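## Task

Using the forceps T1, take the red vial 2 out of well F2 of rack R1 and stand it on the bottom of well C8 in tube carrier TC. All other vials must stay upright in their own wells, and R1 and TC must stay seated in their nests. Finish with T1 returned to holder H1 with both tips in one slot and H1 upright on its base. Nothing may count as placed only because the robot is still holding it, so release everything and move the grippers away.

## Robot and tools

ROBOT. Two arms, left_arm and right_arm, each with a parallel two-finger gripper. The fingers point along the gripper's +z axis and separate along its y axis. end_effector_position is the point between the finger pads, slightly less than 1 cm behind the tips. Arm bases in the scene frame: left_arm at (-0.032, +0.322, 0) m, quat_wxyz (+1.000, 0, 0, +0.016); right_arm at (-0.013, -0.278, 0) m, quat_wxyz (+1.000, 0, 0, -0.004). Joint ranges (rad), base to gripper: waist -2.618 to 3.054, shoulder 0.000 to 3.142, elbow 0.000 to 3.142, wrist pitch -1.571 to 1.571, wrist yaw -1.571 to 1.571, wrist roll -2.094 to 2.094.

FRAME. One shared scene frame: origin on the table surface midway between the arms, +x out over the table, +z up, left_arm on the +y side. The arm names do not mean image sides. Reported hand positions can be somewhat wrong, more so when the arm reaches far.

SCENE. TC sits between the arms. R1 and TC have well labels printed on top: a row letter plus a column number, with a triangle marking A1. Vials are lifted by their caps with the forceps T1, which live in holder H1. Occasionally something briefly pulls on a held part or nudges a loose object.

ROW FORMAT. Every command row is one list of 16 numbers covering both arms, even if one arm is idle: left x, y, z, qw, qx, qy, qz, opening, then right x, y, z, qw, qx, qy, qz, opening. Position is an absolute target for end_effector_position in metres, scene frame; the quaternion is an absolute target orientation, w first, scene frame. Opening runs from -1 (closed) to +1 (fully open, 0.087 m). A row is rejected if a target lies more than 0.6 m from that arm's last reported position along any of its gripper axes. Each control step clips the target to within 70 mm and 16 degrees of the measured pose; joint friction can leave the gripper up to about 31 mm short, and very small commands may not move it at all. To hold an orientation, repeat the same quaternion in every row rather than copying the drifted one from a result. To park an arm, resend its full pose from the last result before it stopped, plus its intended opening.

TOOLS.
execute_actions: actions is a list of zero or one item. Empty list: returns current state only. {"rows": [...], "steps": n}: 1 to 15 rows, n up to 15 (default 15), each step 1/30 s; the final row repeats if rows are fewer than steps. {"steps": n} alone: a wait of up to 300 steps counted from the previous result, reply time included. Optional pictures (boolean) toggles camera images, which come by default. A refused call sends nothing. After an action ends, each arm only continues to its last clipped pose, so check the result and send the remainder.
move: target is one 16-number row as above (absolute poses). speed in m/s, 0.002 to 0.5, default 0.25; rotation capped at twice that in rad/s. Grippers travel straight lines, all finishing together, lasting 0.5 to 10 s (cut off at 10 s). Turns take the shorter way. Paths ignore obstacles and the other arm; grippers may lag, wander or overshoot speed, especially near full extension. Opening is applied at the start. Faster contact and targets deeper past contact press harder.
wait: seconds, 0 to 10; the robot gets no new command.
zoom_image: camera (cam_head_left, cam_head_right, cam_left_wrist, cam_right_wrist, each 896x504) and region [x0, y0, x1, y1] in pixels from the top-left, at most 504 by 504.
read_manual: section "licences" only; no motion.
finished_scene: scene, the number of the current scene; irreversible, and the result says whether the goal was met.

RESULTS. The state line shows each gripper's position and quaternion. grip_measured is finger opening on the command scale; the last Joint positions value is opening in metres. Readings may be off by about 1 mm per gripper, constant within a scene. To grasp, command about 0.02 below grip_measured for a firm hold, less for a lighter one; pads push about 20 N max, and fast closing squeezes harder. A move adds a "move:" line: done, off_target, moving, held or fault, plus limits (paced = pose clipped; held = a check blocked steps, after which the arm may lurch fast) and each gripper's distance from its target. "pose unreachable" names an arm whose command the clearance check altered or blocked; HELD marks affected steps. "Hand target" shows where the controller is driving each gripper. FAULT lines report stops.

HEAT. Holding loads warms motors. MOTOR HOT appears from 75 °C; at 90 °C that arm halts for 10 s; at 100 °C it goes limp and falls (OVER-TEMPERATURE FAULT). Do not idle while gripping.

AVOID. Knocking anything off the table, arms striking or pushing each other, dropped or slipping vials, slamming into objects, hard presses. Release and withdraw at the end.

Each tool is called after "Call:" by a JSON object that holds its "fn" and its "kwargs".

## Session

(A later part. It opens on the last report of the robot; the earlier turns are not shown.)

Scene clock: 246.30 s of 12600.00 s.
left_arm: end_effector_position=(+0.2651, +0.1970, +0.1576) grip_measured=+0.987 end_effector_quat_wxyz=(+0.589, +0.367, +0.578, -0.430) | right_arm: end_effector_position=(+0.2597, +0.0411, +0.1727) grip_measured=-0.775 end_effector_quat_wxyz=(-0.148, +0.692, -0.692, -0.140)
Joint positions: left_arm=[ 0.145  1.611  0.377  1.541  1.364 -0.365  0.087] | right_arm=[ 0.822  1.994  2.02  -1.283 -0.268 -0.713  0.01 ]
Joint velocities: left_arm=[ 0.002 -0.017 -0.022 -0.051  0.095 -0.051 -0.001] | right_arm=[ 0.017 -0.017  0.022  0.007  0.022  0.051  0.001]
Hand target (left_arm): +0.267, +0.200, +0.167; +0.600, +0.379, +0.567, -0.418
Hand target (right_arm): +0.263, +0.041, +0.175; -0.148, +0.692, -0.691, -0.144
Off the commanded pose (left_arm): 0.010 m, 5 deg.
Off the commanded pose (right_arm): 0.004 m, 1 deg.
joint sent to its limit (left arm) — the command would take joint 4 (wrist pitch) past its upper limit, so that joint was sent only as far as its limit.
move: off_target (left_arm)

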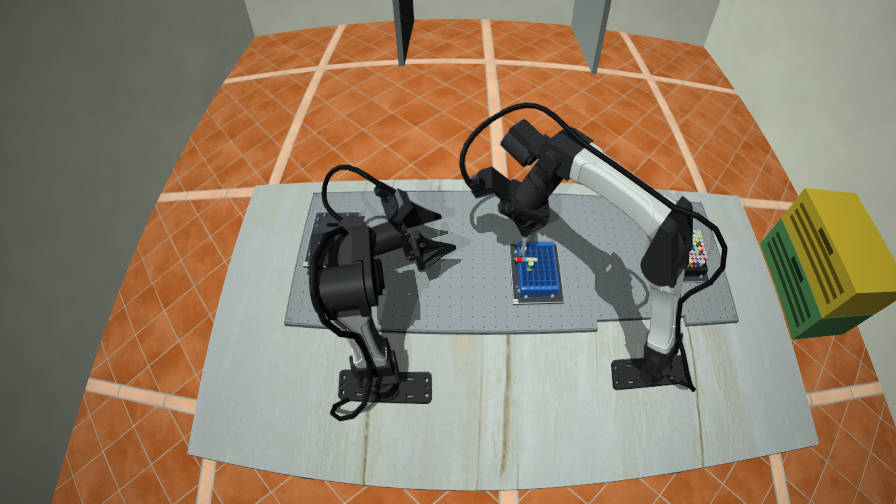

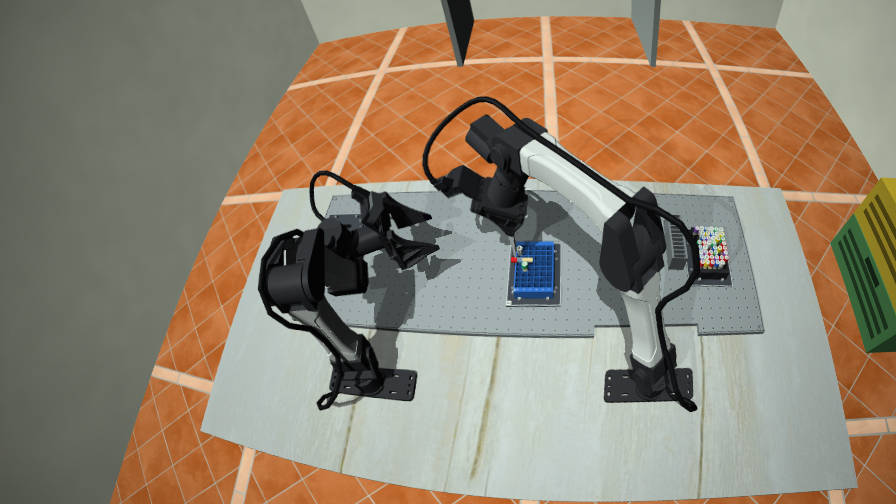

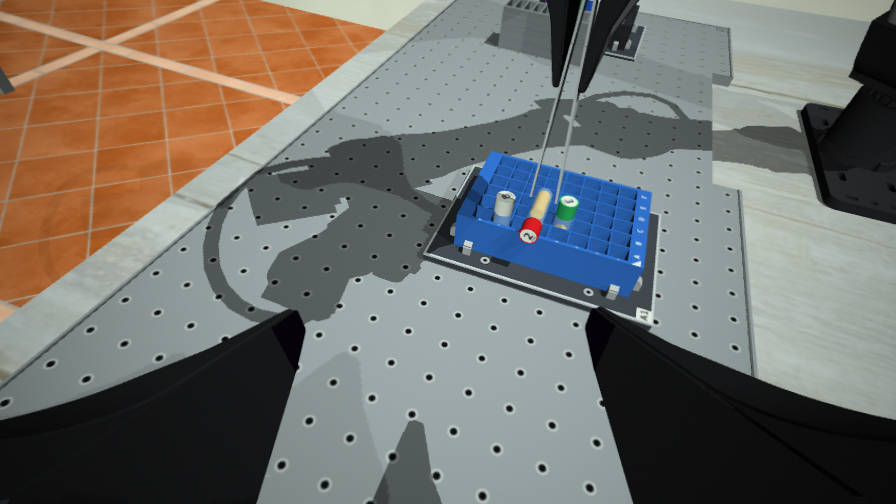

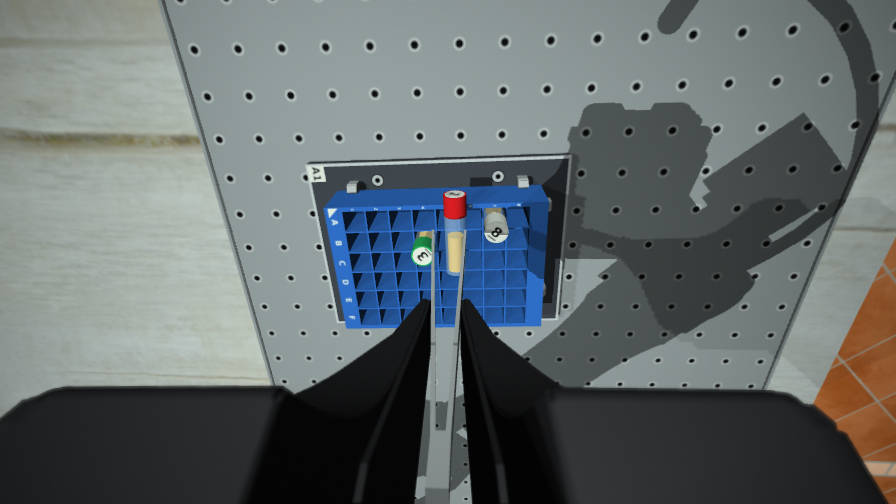

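Call:
{"fn": "move", "kwargs": {"target": [0.2651,0.197,0.1576,0.589,0.367,0.578,-0.43,1,0.267,0.044,0.162,0.145,-0.692,0.692,0.145,-0.775], "speed": 0.015}}

Scene clock: 248.37 s of 12600.00 s.
left_arm: end_effector_position=(+0.2651, +0.1970, +0.1575) grip_measured=+0.987 end_effector_quat_wxyz=(+0.588, +0.367, +0.578, -0.430) | right_arm: end_effector_position=(+0.2605, +0.0423, +0.1650) grip_measured=-0.775 end_effector_quat_wxyz=(-0.139, +0.694, -0.692, -0.140)
Joint positions: left_arm=[ 0.145  1.611  0.377  1.541  1.364 -0.365  0.087] | right_arm=[ 0.822  2.013  2.02  -1.281 -0.27  -0.718  0.01 ]
Joint velocities: left_arm=[ 0.017  0.007  0.007  0.022  0.037 -0.037  0.   ] | right_arm=[-0.012  0.002 -0.012  0.022 -0.051 -0.066 -0.001]
Hand target (left_arm): +0.265, +0.197, +0.158; +0.589, +0.367, +0.578, -0.430
Hand target (right_arm): +0.267, +0.044, +0.162; -0.145, +0.692, -0.692, -0.145
Off the commanded pose (left_arm): 0.000 m, 0 deg.
Off the commanded pose (right_arm): 0.007 m, 1 deg.
move: done

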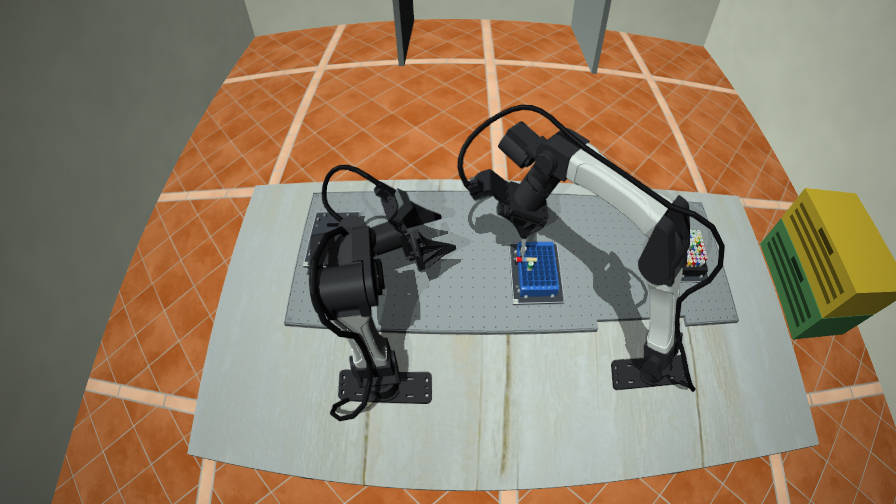

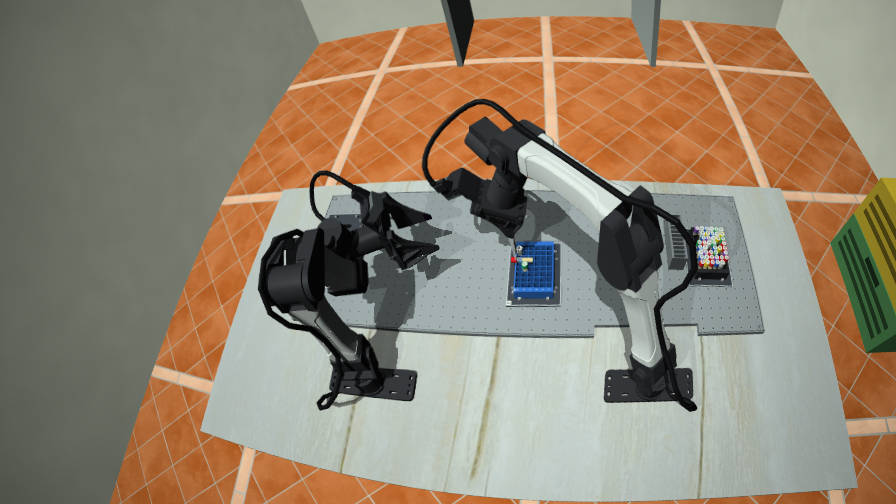

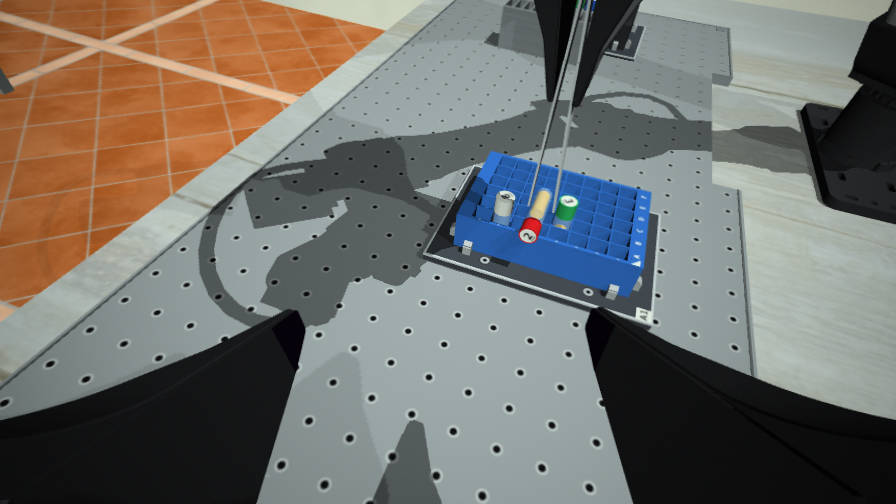

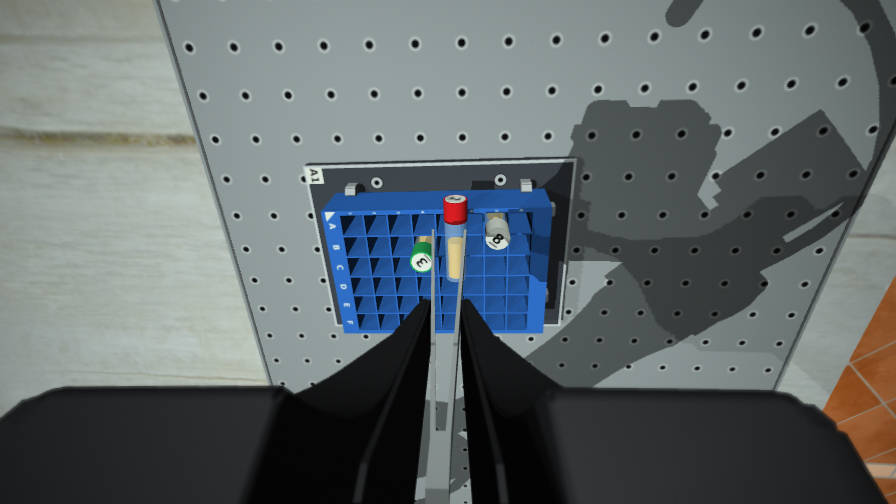

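Call:
{"fn": "move", "kwargs": {"target": [0.2651,0.197,0.1576,0.589,0.367,0.578,-0.43,1,0.266,0.046,0.156,0.145,-0.692,0.692,0.145,-0.77], "speed": 0.01}}

Scene clock: 250.33 s of 12600.00 s.
left_arm: end_effector_position=(+0.2651, +0.1970, +0.1575) grip_measured=+0.987 end_effector_quat_wxyz=(+0.588, +0.367, +0.578, -0.430) | right_arm: end_effector_position=(+0.2648, +0.0469, +0.1662) grip_measured=-0.770 end_effector_quat_wxyz=(-0.152, +0.694, -0.690, -0.141)
Joint positions: left_arm=[ 0.145  1.611  0.377  1.541  1.364 -0.365  0.087] | right_arm=[ 0.822  2.013  2.02  -1.256 -0.27  -0.718  0.01 ]
Joint velocities: left_arm=[-0.007  0.012  0.012 -0.037 -0.066  0.007 -0.001] | right_arm=[-0.002 -0.012 -0.012 -0.066  0.037  0.037 -0.001]
Hand target (left_arm): +0.265, +0.197, +0.158; +0.589, +0.367, +0.578, -0.430
Hand target (right_arm): +0.266, +0.046, +0.156; -0.145, +0.692, -0.692, -0.145
Off the commanded pose (left_arm): 0.000 m, 0 deg.
Off the commanded pose (right_arm): 0.010 m, 1 deg.
move: done

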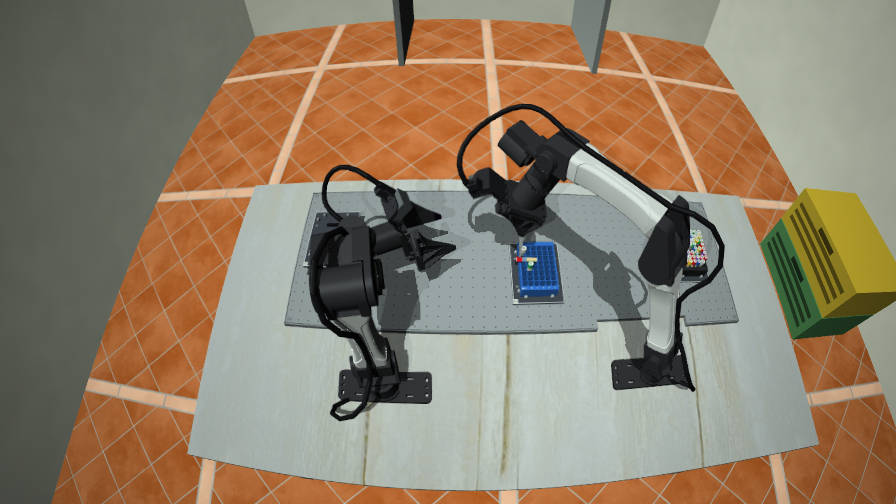

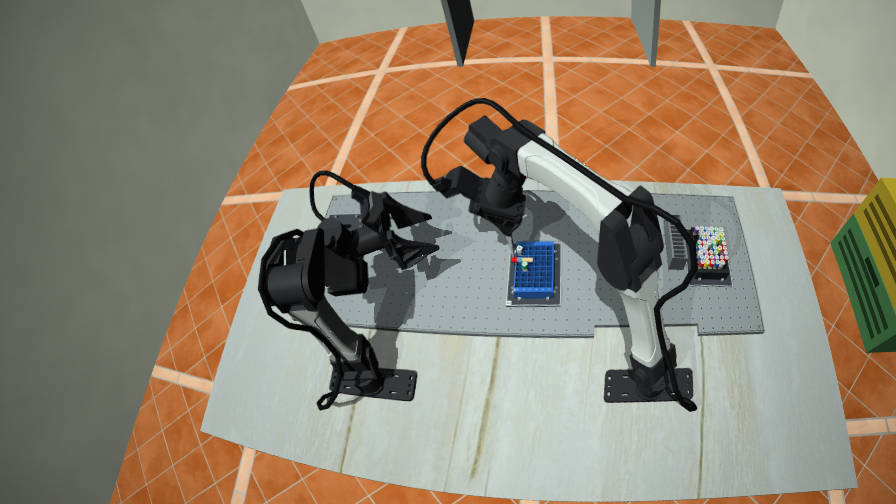

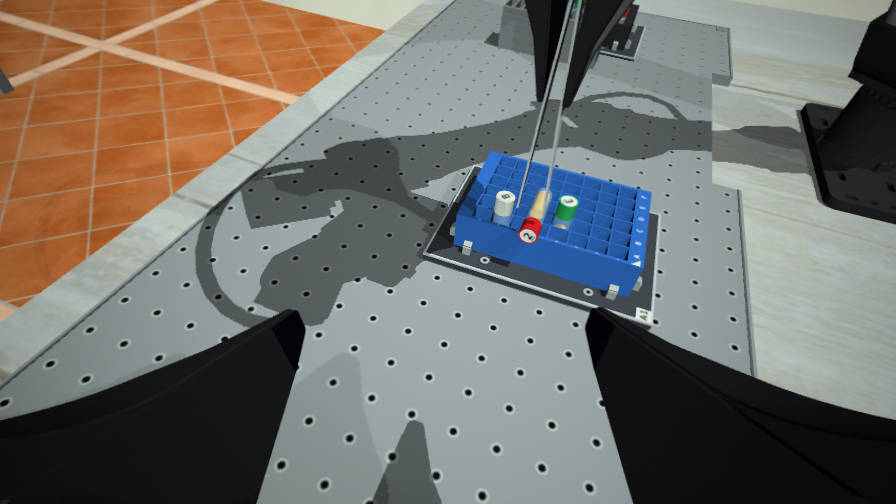

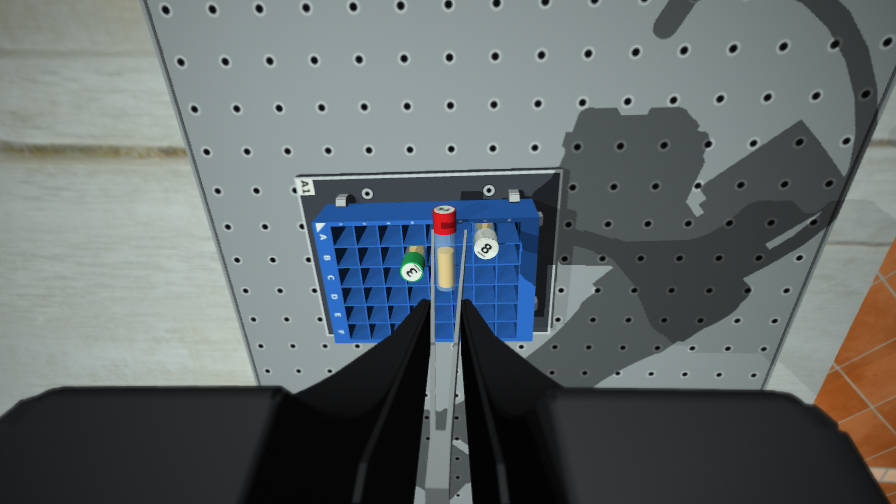

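When the elbow releases it'll come back ~2 mm. Descend.

Call:
{"fn": "move", "kwargs": {"target": [0.2651,0.197,0.1576,0.589,0.367,0.578,-0.43,1,0.266,0.046,0.146,0.145,-0.692,0.692,0.145,-0.77], "speed": 0.01}}

Scene clock: 253.80 s of 12600.00 s.
left_arm: end_effector_position=(+0.2651, +0.1970, +0.1575) grip_measured=+0.987 end_effector_quat_wxyz=(+0.588, +0.367, +0.578, -0.430) | right_arm: end_effector_position=(+0.2644, +0.0465, +0.1506) grip_measured=-0.770 end_effector_quat_wxyz=(-0.144, +0.694, -0.691, -0.140)
Joint positions: left_arm=[ 0.145  1.611  0.377  1.541  1.364 -0.365  0.087] | right_arm=[ 0.822  2.013  1.96  -1.212 -0.27  -0.718  0.01 ]
Joint velocities: left_arm=[ 0.007 -0.007 -0.002 -0.037  0.007 -0.022 -0.001] | right_arm=[ 0.007  0.007 -0.002  0.007 -0.007 -0.095  0.   ]
Hand target (left_arm): +0.265, +0.197, +0.158; +0.589, +0.367, +0.578, -0.430
Hand target (right_arm): +0.266, +0.046, +0.146; -0.145, +0.692, -0.692, -0.145
Off the commanded pose (left_arm): 0.000 m, 0 deg.
Off the commanded pose (right_arm): 0.005 m, 1 deg.
move: done

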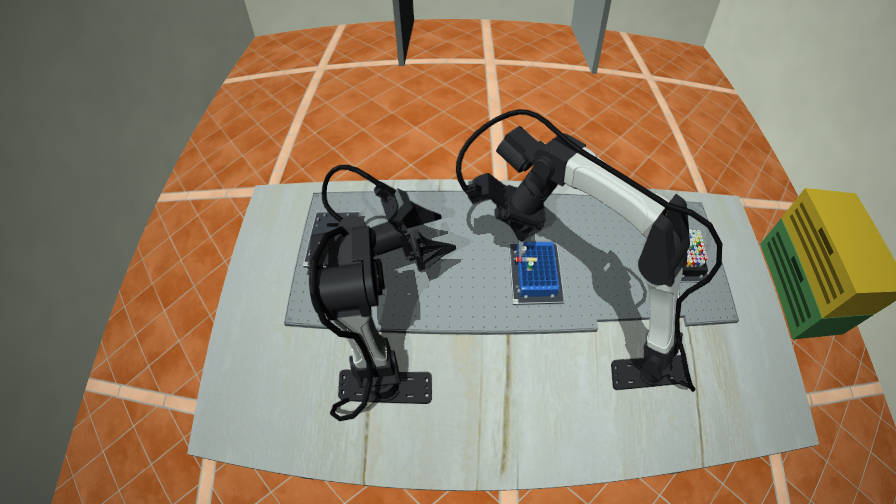

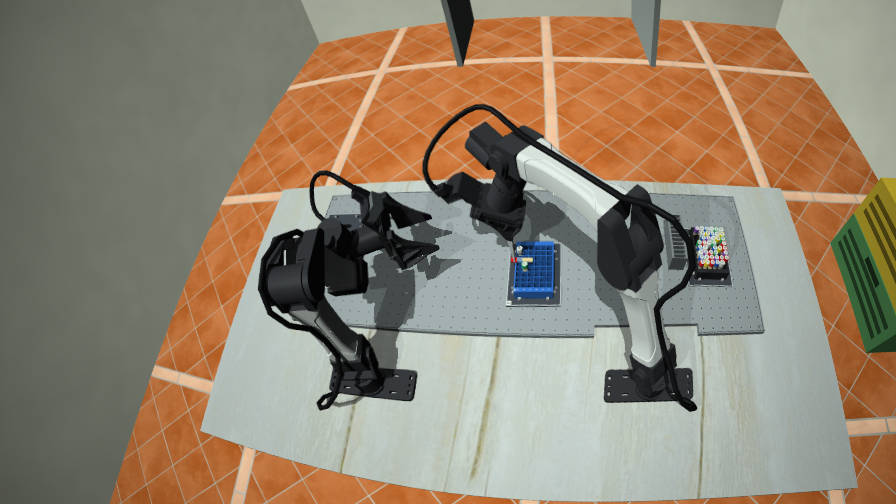

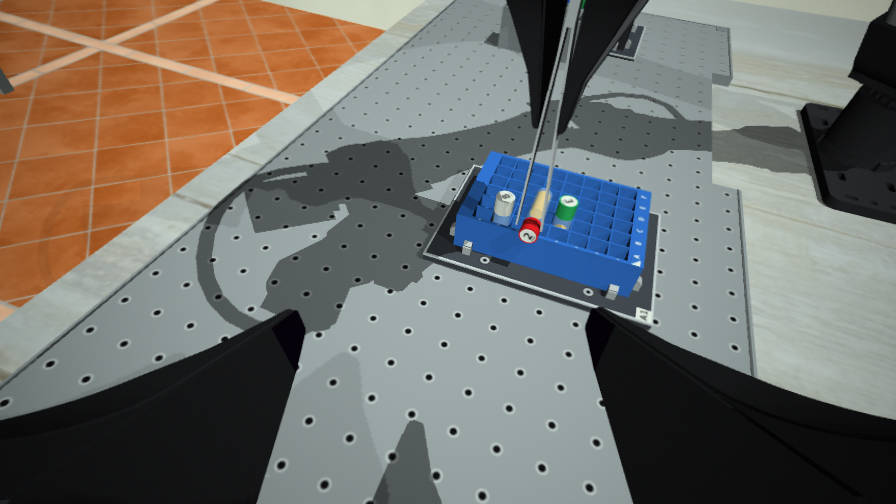

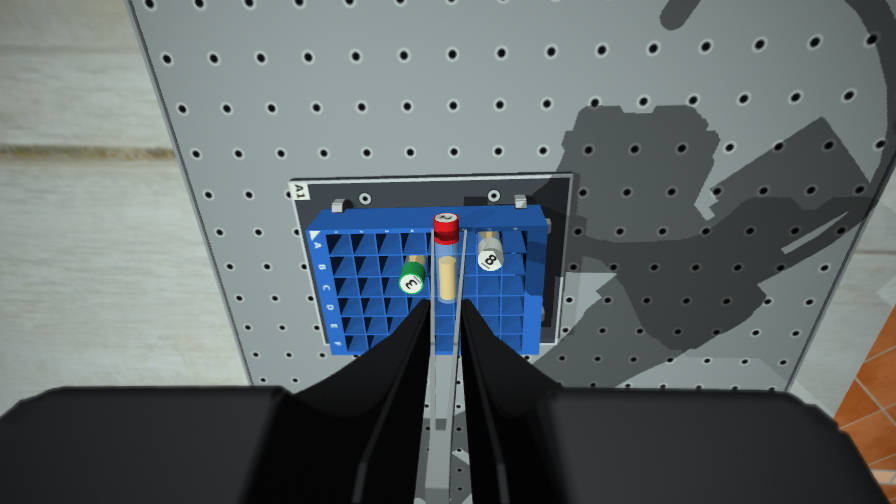

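Call:
{"fn": "move", "kwargs": {"target": [0.2651,0.197,0.1576,0.589,0.367,0.578,-0.43,1,0.266,0.046,0.142,0.145,-0.692,0.692,0.145,-0.77], "speed": 0.007}}

Call:
{"fn": "zoom_image", "kwargs": {"camera": "cam_left_wrist", "region": [470,170,590,270]}}

Scene clock: 256.47 s of 12600.00 s.
left_arm: end_effector_position=(+0.2651, +0.1970, +0.1575) grip_measured=+0.987 end_effector_quat_wxyz=(+0.588, +0.367, +0.578, -0.430) | right_arm: end_effector_position=(+0.2644, +0.0465, +0.1453) grip_measured=-0.770 end_effector_quat_wxyz=(-0.142, +0.694, -0.692, -0.140)
Joint positions: left_arm=[ 0.145  1.611  0.377  1.541  1.364 -0.365  0.087] | right_arm=[ 0.822  2.013  1.939 -1.194 -0.27  -0.718  0.01 ]
Joint velocities: left_arm=[-0.002  0.012  0.007 -0.007  0.037 -0.022  0.   ] | right_arm=[-0.002 -0.002 -0.017  0.007  0.007 -0.051  0.001]
Hand target (left_arm): +0.265, +0.197, +0.158; +0.589, +0.367, +0.578, -0.430
Hand target (right_arm): +0.266, +0.046, +0.142; -0.145, +0.692, -0.692, -0.145
Off the commanded pose (left_arm): 0.000 m, 0 deg.
Off the commanded pose (right_arm): 0.004 m, 1 deg.
move: done

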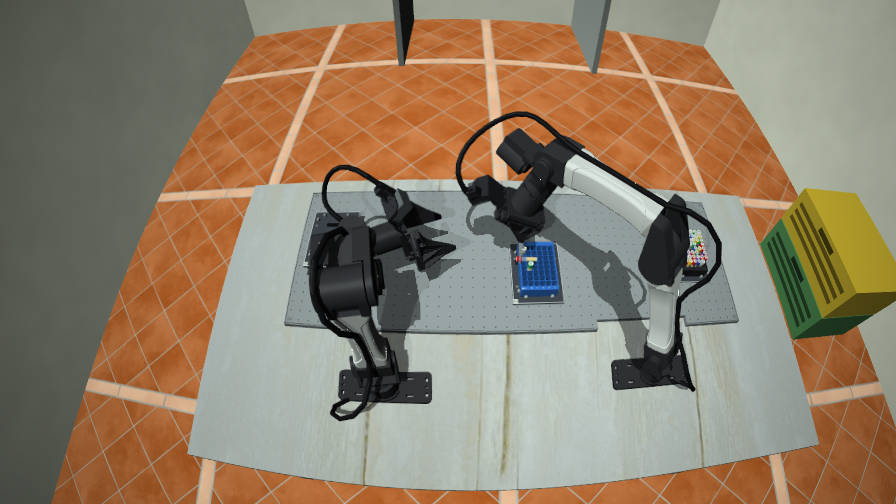

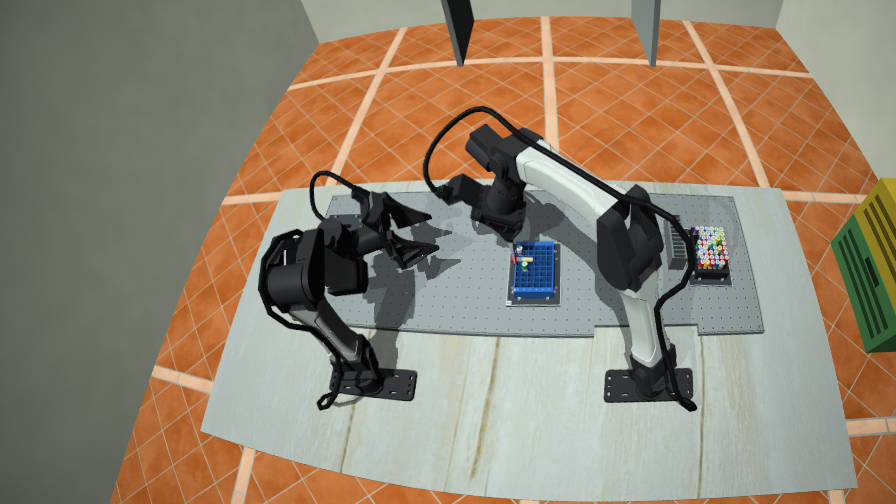

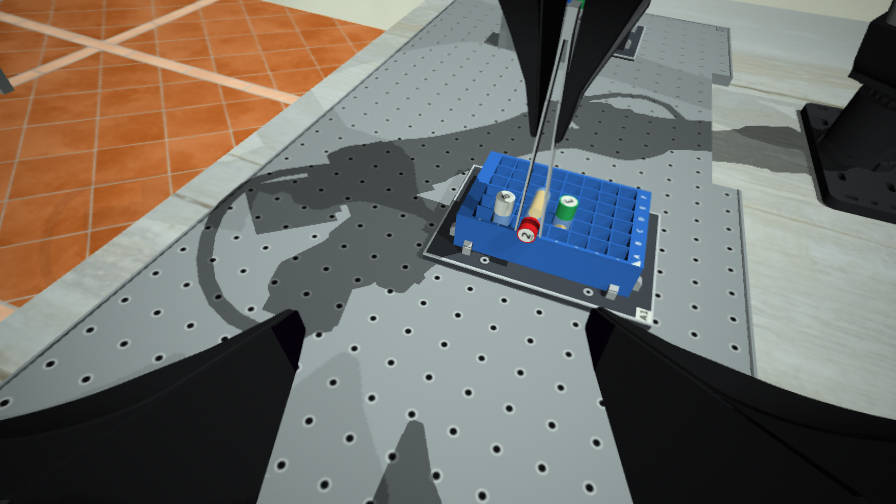

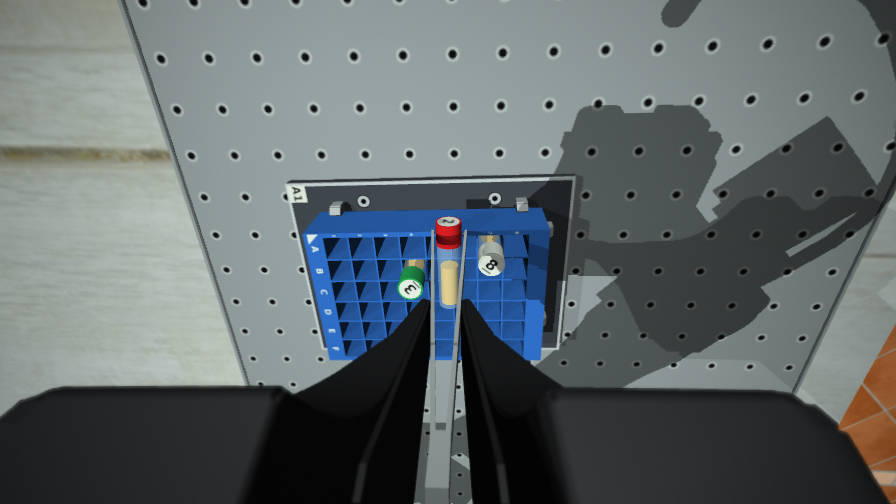

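Region (470, 170, 590, 270) of cam_left_wrist's 896x504 image, scaled by 4.200, with more detail than that image has.

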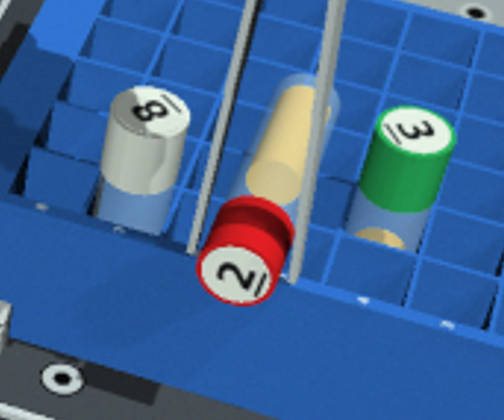

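Call:
{"fn": "execute_actions", "kwargs": {"actions": []}}

Scene clock: 260.10 s of 12600.00 s.
left_arm: end_effector_position=(+0.2651, +0.1970, +0.1575) grip_measured=+0.987 end_effector_quat_wxyz=(+0.588, +0.367, +0.578, -0.430) | right_arm: end_effector_position=(+0.2647, +0.0468, +0.1454) grip_measured=-0.770 end_effector_quat_wxyz=(-0.143, +0.694, -0.691, -0.140)
Joint positions: left_arm=[ 0.145  1.611  0.377  1.541  1.364 -0.365  0.087] | right_arm=[ 0.822  2.013  1.939 -1.193 -0.27  -0.718  0.01 ]
Joint velocities: left_arm=[-0.012  0.007 -0.012 -0.022 -0.095 -0.037  0.   ] | right_arm=[-0.007 -0.007 -0.007 -0.007  0.051  0.007  0.   ]
Hand target (left_arm): +0.265, +0.197, +0.158; +0.589, +0.367, +0.578, -0.430
Hand target (right_arm): +0.266, +0.046, +0.142; -0.145, +0.692, -0.692, -0.145
Off the commanded pose (left_arm): 0.000 m, 0 deg.
Off the commanded pose (right_arm): 0.004 m, 1 deg.
Steps of this call (steps 1 to 90: nothing new was sent; then 0.63 s passed at rest). Readings (end_effector_position):
1: left_arm (+0.2651, +0.1970, +0.1575) | right_arm (+0.2645, +0.0466, +0.1454)
2: left_arm (+0.2651, +0.1970, +0.1575) | right_arm (+0.2645, +0.0466, +0.1454)
4: left_arm (+0.2651, +0.1970, +0.1575) | right_arm (+0.2646, +0.0467, +0.1454)
8: left_arm (+0.2651, +0.1970, +0.1575) | right_arm (+0.2646, +0.0467, +0.1454)
90: the state above

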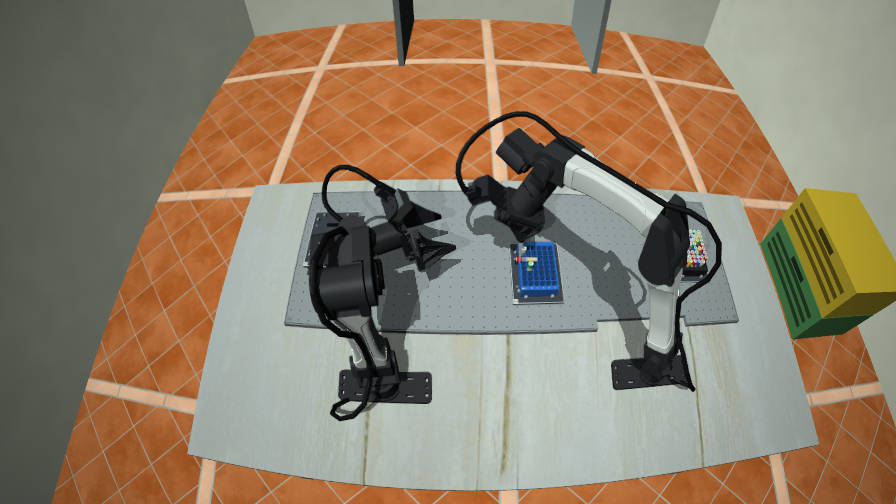

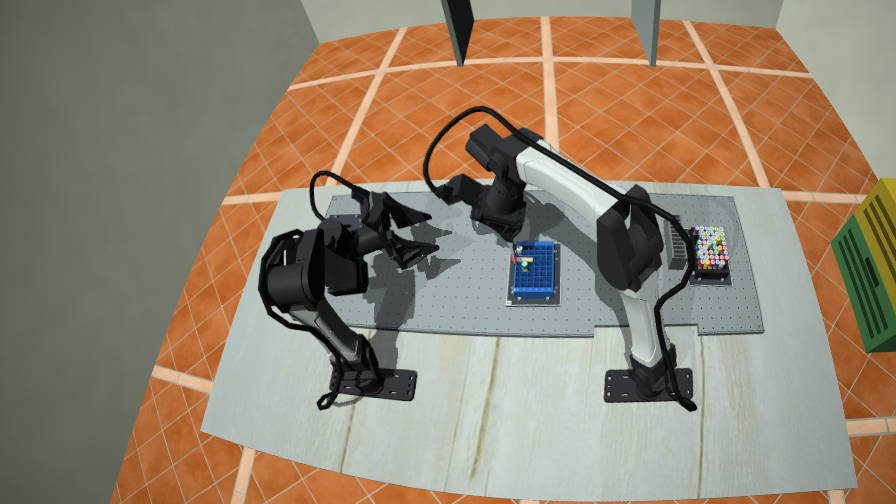

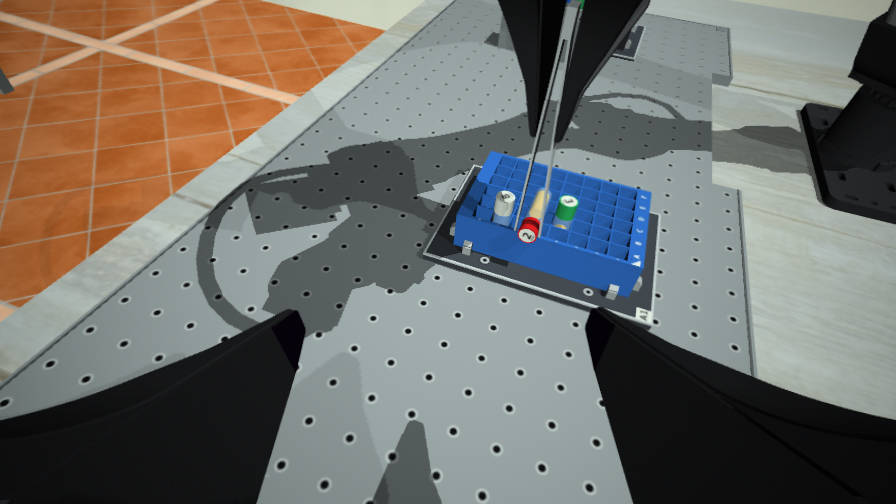

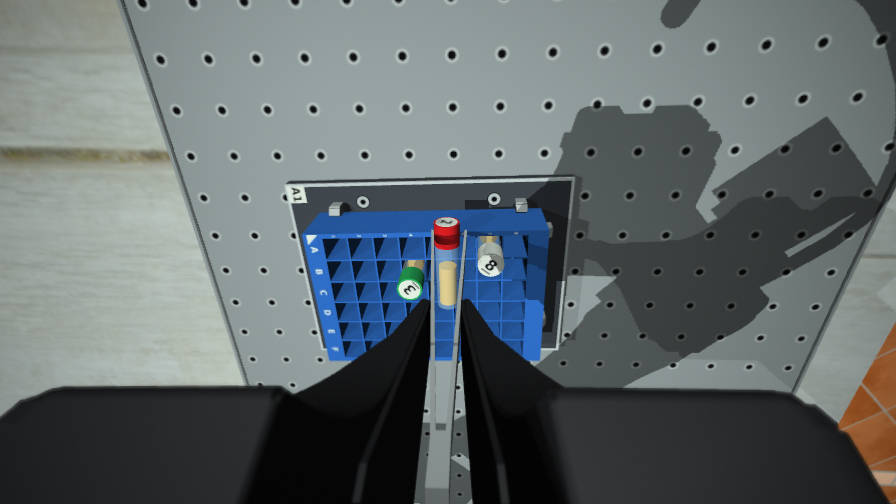

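Call:
{"fn": "execute_actions", "kwargs": {"actions": [{"rows":[[0.2651,0.197,0.1576,0.589,0.367,0.578,-0.43,1,0.266,0.046,0.142,0.145,-0.692,0.692,0.145,-0.78],[0.2651,0.197,0.1576,0.589,0.367,0.578,-0.43,1,0.266,0.046,0.142,0.145,-0.692,0.692,0.145,-0.79],[0.2651,0.197,0.1576,0.589,0.367,0.578,-0.43,1,0.266,0.046,0.142,0.145,-0.692,0.692,0.145,-0.795],[0.2651,0.197,0.1576,0.589,0.367,0.578,-0.43,1,0.266,0.046,0.142,0.145,-0.692,0.692,0.145,-0.80],[0.2651,0.197,0.1576,0.589,0.367,0.578,-0.43,1,0.266,0.046,0.142,0.145,-0.692,0.692,0.145,-0.805],[0.2651,0.197,0.1576,0.589,0.367,0.578,-0.43,1,0.266,0.046,0.142,0.145,-0.692,0.692,0.145,-0.81],[0.2651,0.197,0.1576,0.589,0.367,0.578,-0.43,1,0.266,0.046,0.142,0.145,-0.692,0.692,0.145,-0.815]]}], "pictures": false}}

Call:
{"fn": "move", "kwargs": {"target": [0.2651,0.197,0.1576,0.589,0.367,0.578,-0.43,1,0.266,0.04,0.205,0.145,-0.692,0.692,0.145,-0.815], "speed": 0.03}}

Call:
{"fn": "move", "kwargs": {"target": [0.2651,0.197,0.1576,0.589,0.367,0.578,-0.43,1,0.30,0.005,0.21,0.21,0,0.978,0,-0.815], "speed": 0.2}}

Scene clock: 262.97 s of 12600.00 s.
left_arm: end_effector_position=(+0.2651, +0.1970, +0.1575) grip_measured=+0.987 end_effector_quat_wxyz=(+0.588, +0.367, +0.578, -0.430) | right_arm: end_effector_position=(+0.2647, +0.0468, +0.1454) grip_measured=-0.813 end_effector_quat_wxyz=(-0.143, +0.694, -0.691, -0.140)
Joint positions: left_arm=[ 0.145  1.611  0.377  1.541  1.364 -0.365  0.087] | right_arm=[ 0.822  2.013  1.939 -1.193 -0.27  -0.718  0.008]
Joint velocities: left_arm=[ 0.007 -0.022  0.002  0.022  0.037  0.007  0.   ] | right_arm=[ 0.002  0.007  0.007 -0.066  0.007  0.022 -0.001]
Hand target (left_arm): +0.265, +0.197, +0.158; +0.589, +0.367, +0.578, -0.430
Hand target (right_arm): +0.266, +0.046, +0.142; -0.145, +0.692, -0.692, -0.145
Off the commanded pose (left_arm): 0.000 m, 0 deg.
Off the commanded pose (right_arm): 0.004 m, 1 deg.
Steps of this call (steps 1 to 71: nothing new was sent; steps 72 to 86: all 15 steps of this action). Readings (end_effector_position):
72: left_arm (+0.2651, +0.1970, +0.1575) | right_arm (+0.2647, +0.0468, +0.1454)
73: left_arm (+0.2651, +0.1970, +0.1575) | right_arm (+0.2647, +0.0468, +0.1454)
75: left_arm (+0.2651, +0.1970, +0.1575) | right_arm (+0.2647, +0.0468, +0.1454)
79: left_arm (+0.2651, +0.1970, +0.1575) | right_arm (+0.2647, +0.0468, +0.1454)
86: the state above

Scene clock: 265.70 s of 12600.00 s.
left_arm: end_effector_position=(+0.2651, +0.1970, +0.1575) grip_measured=+0.987 end_effector_quat_wxyz=(+0.588, +0.367, +0.578, -0.430) | right_arm: end_effector_position=(+0.2623, +0.0400, +0.2027) grip_measured=-0.813 end_effector_quat_wxyz=(-0.145, +0.693, -0.692, -0.140)
Joint positions: left_arm=[ 0.145  1.611  0.377  1.541  1.364 -0.365  0.087] | right_arm=[ 0.815  2.065  2.255 -1.455 -0.272 -0.723  0.008]
Joint velocities: left_arm=[-0.017 -0.002  0.022 -0.066  0.037 -0.022 -0.   ] | right_arm=[ 0.007 -0.002 -0.007 -0.081 -0.022 -0.081  0.   ]
Hand target (left_arm): +0.265, +0.197, +0.158; +0.589, +0.367, +0.578, -0.430
Hand target (right_arm): +0.265, +0.039, +0.205; -0.145, +0.692, -0.692, -0.145
Off the commanded pose (left_arm): 0.000 m, 0 deg.
Off the commanded pose (right_arm): 0.004 m, 1 deg.
move: done

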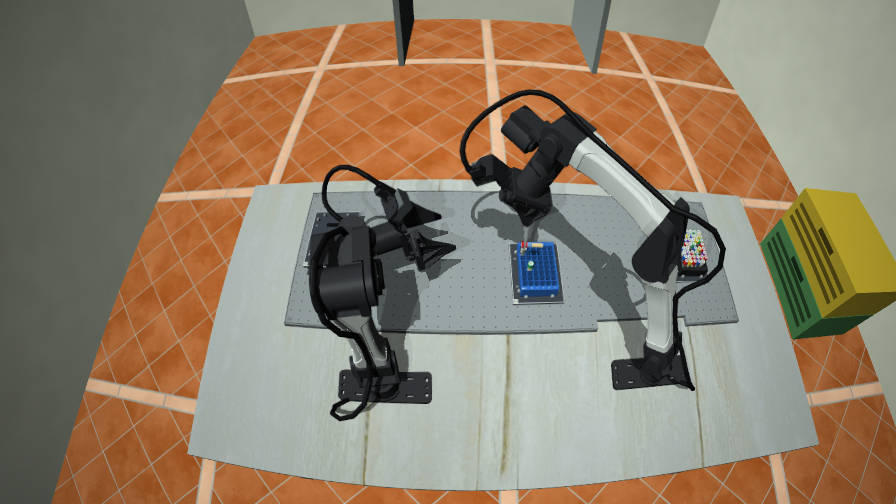

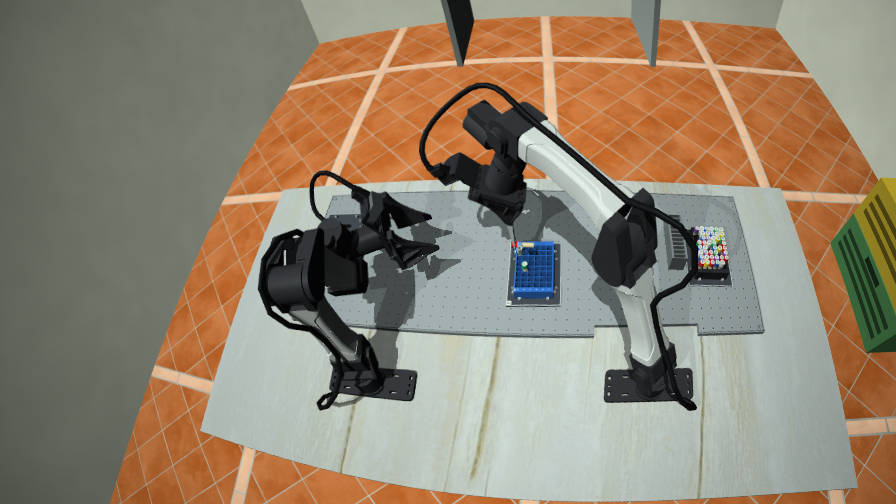

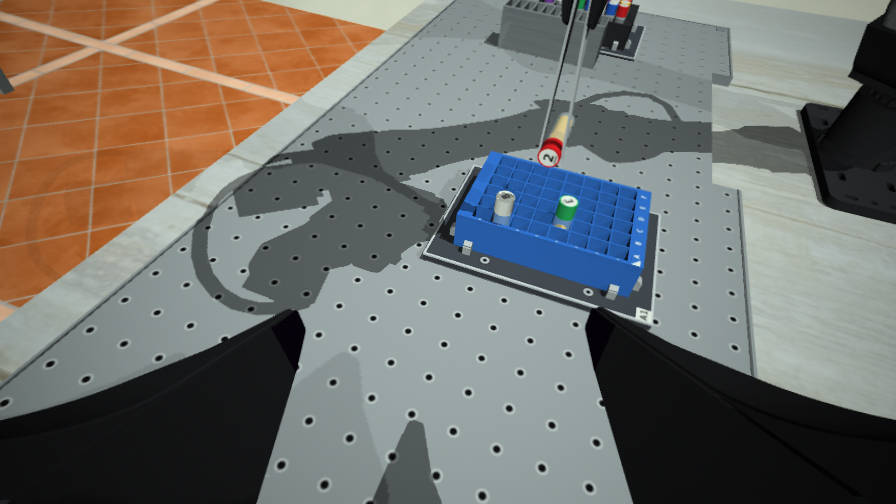

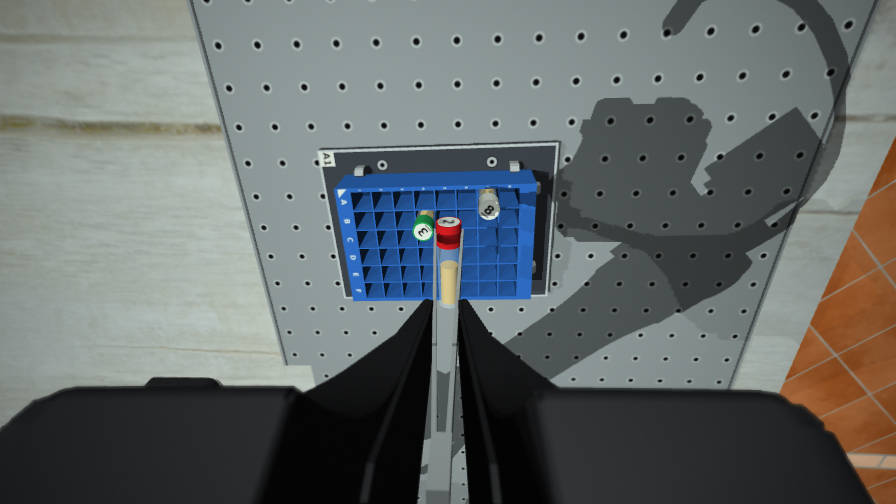

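Scene clock: 270.20 s of 12600.00 s.
left_arm: end_effector_position=(+0.2651, +0.1970, +0.1575) grip_measured=+0.987 end_effector_quat_wxyz=(+0.588, +0.367, +0.578, -0.430) | right_arm: end_effector_position=(+0.2949, +0.0086, +0.2086) grip_measured=-0.813 end_effector_quat_wxyz=(+0.205, -0.011, +0.979, +0.003)
Joint positions: left_arm=[ 0.145  1.611  0.377  1.541  1.364 -0.365  0.087] | right_arm=[ 0.81   2.082  2.306 -1.492  0.285  0.737  0.008]
Joint velocities: left_arm=[ 0.002 -0.017 -0.017  0.007  0.022  0.007  0.   ] | right_arm=[ 0.017  0.002 -0.012 -0.022  0.007 -0.022  0.   ]
Hand target (left_arm): +0.265, +0.197, +0.158; +0.589, +0.367, +0.578, -0.430
Hand target (right_arm): +0.300, +0.005, +0.210; +0.208, -0.001, +0.978, -0.002
Off the commanded pose (left_arm): 0.000 m, 0 deg.
Off the commanded pose (right_arm): 0.006 m, 1 deg.
move: done

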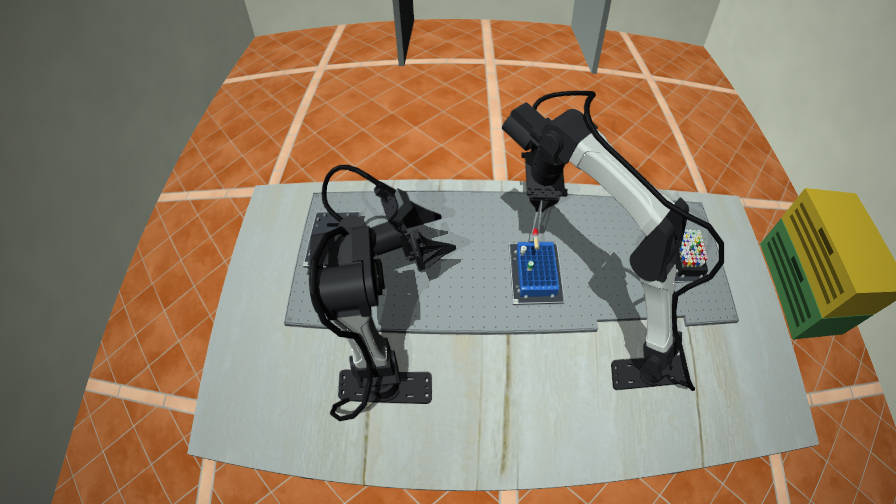

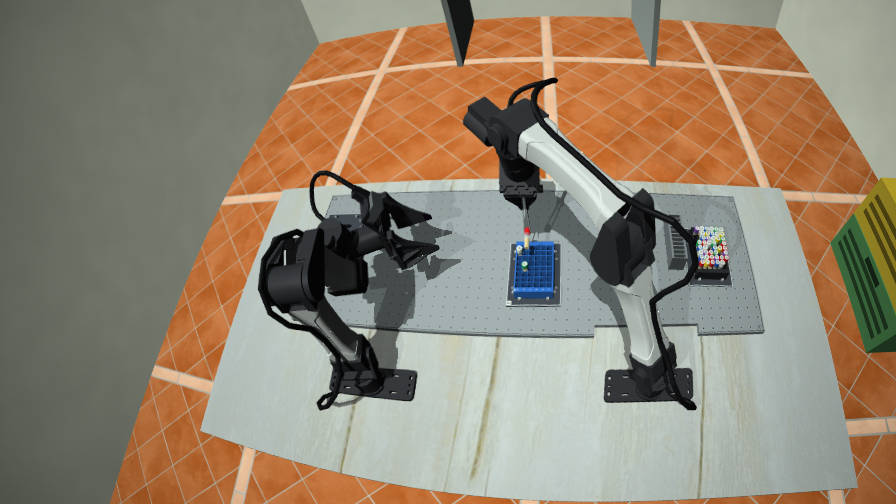

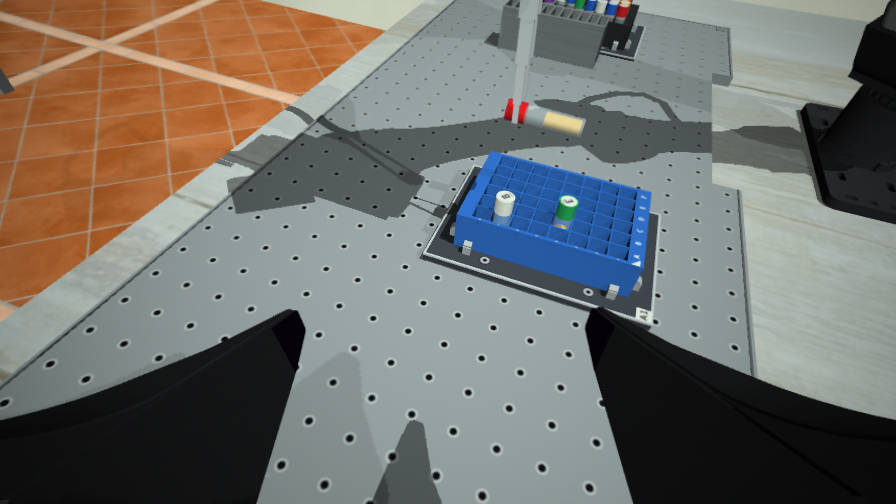

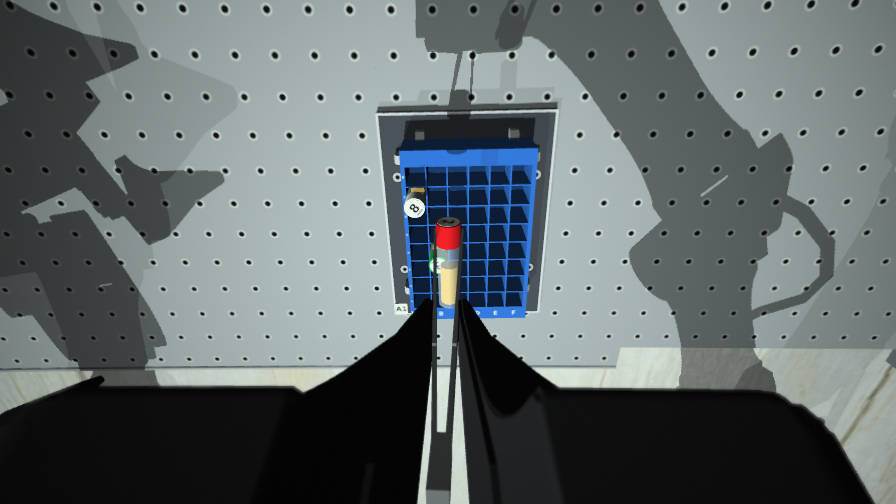

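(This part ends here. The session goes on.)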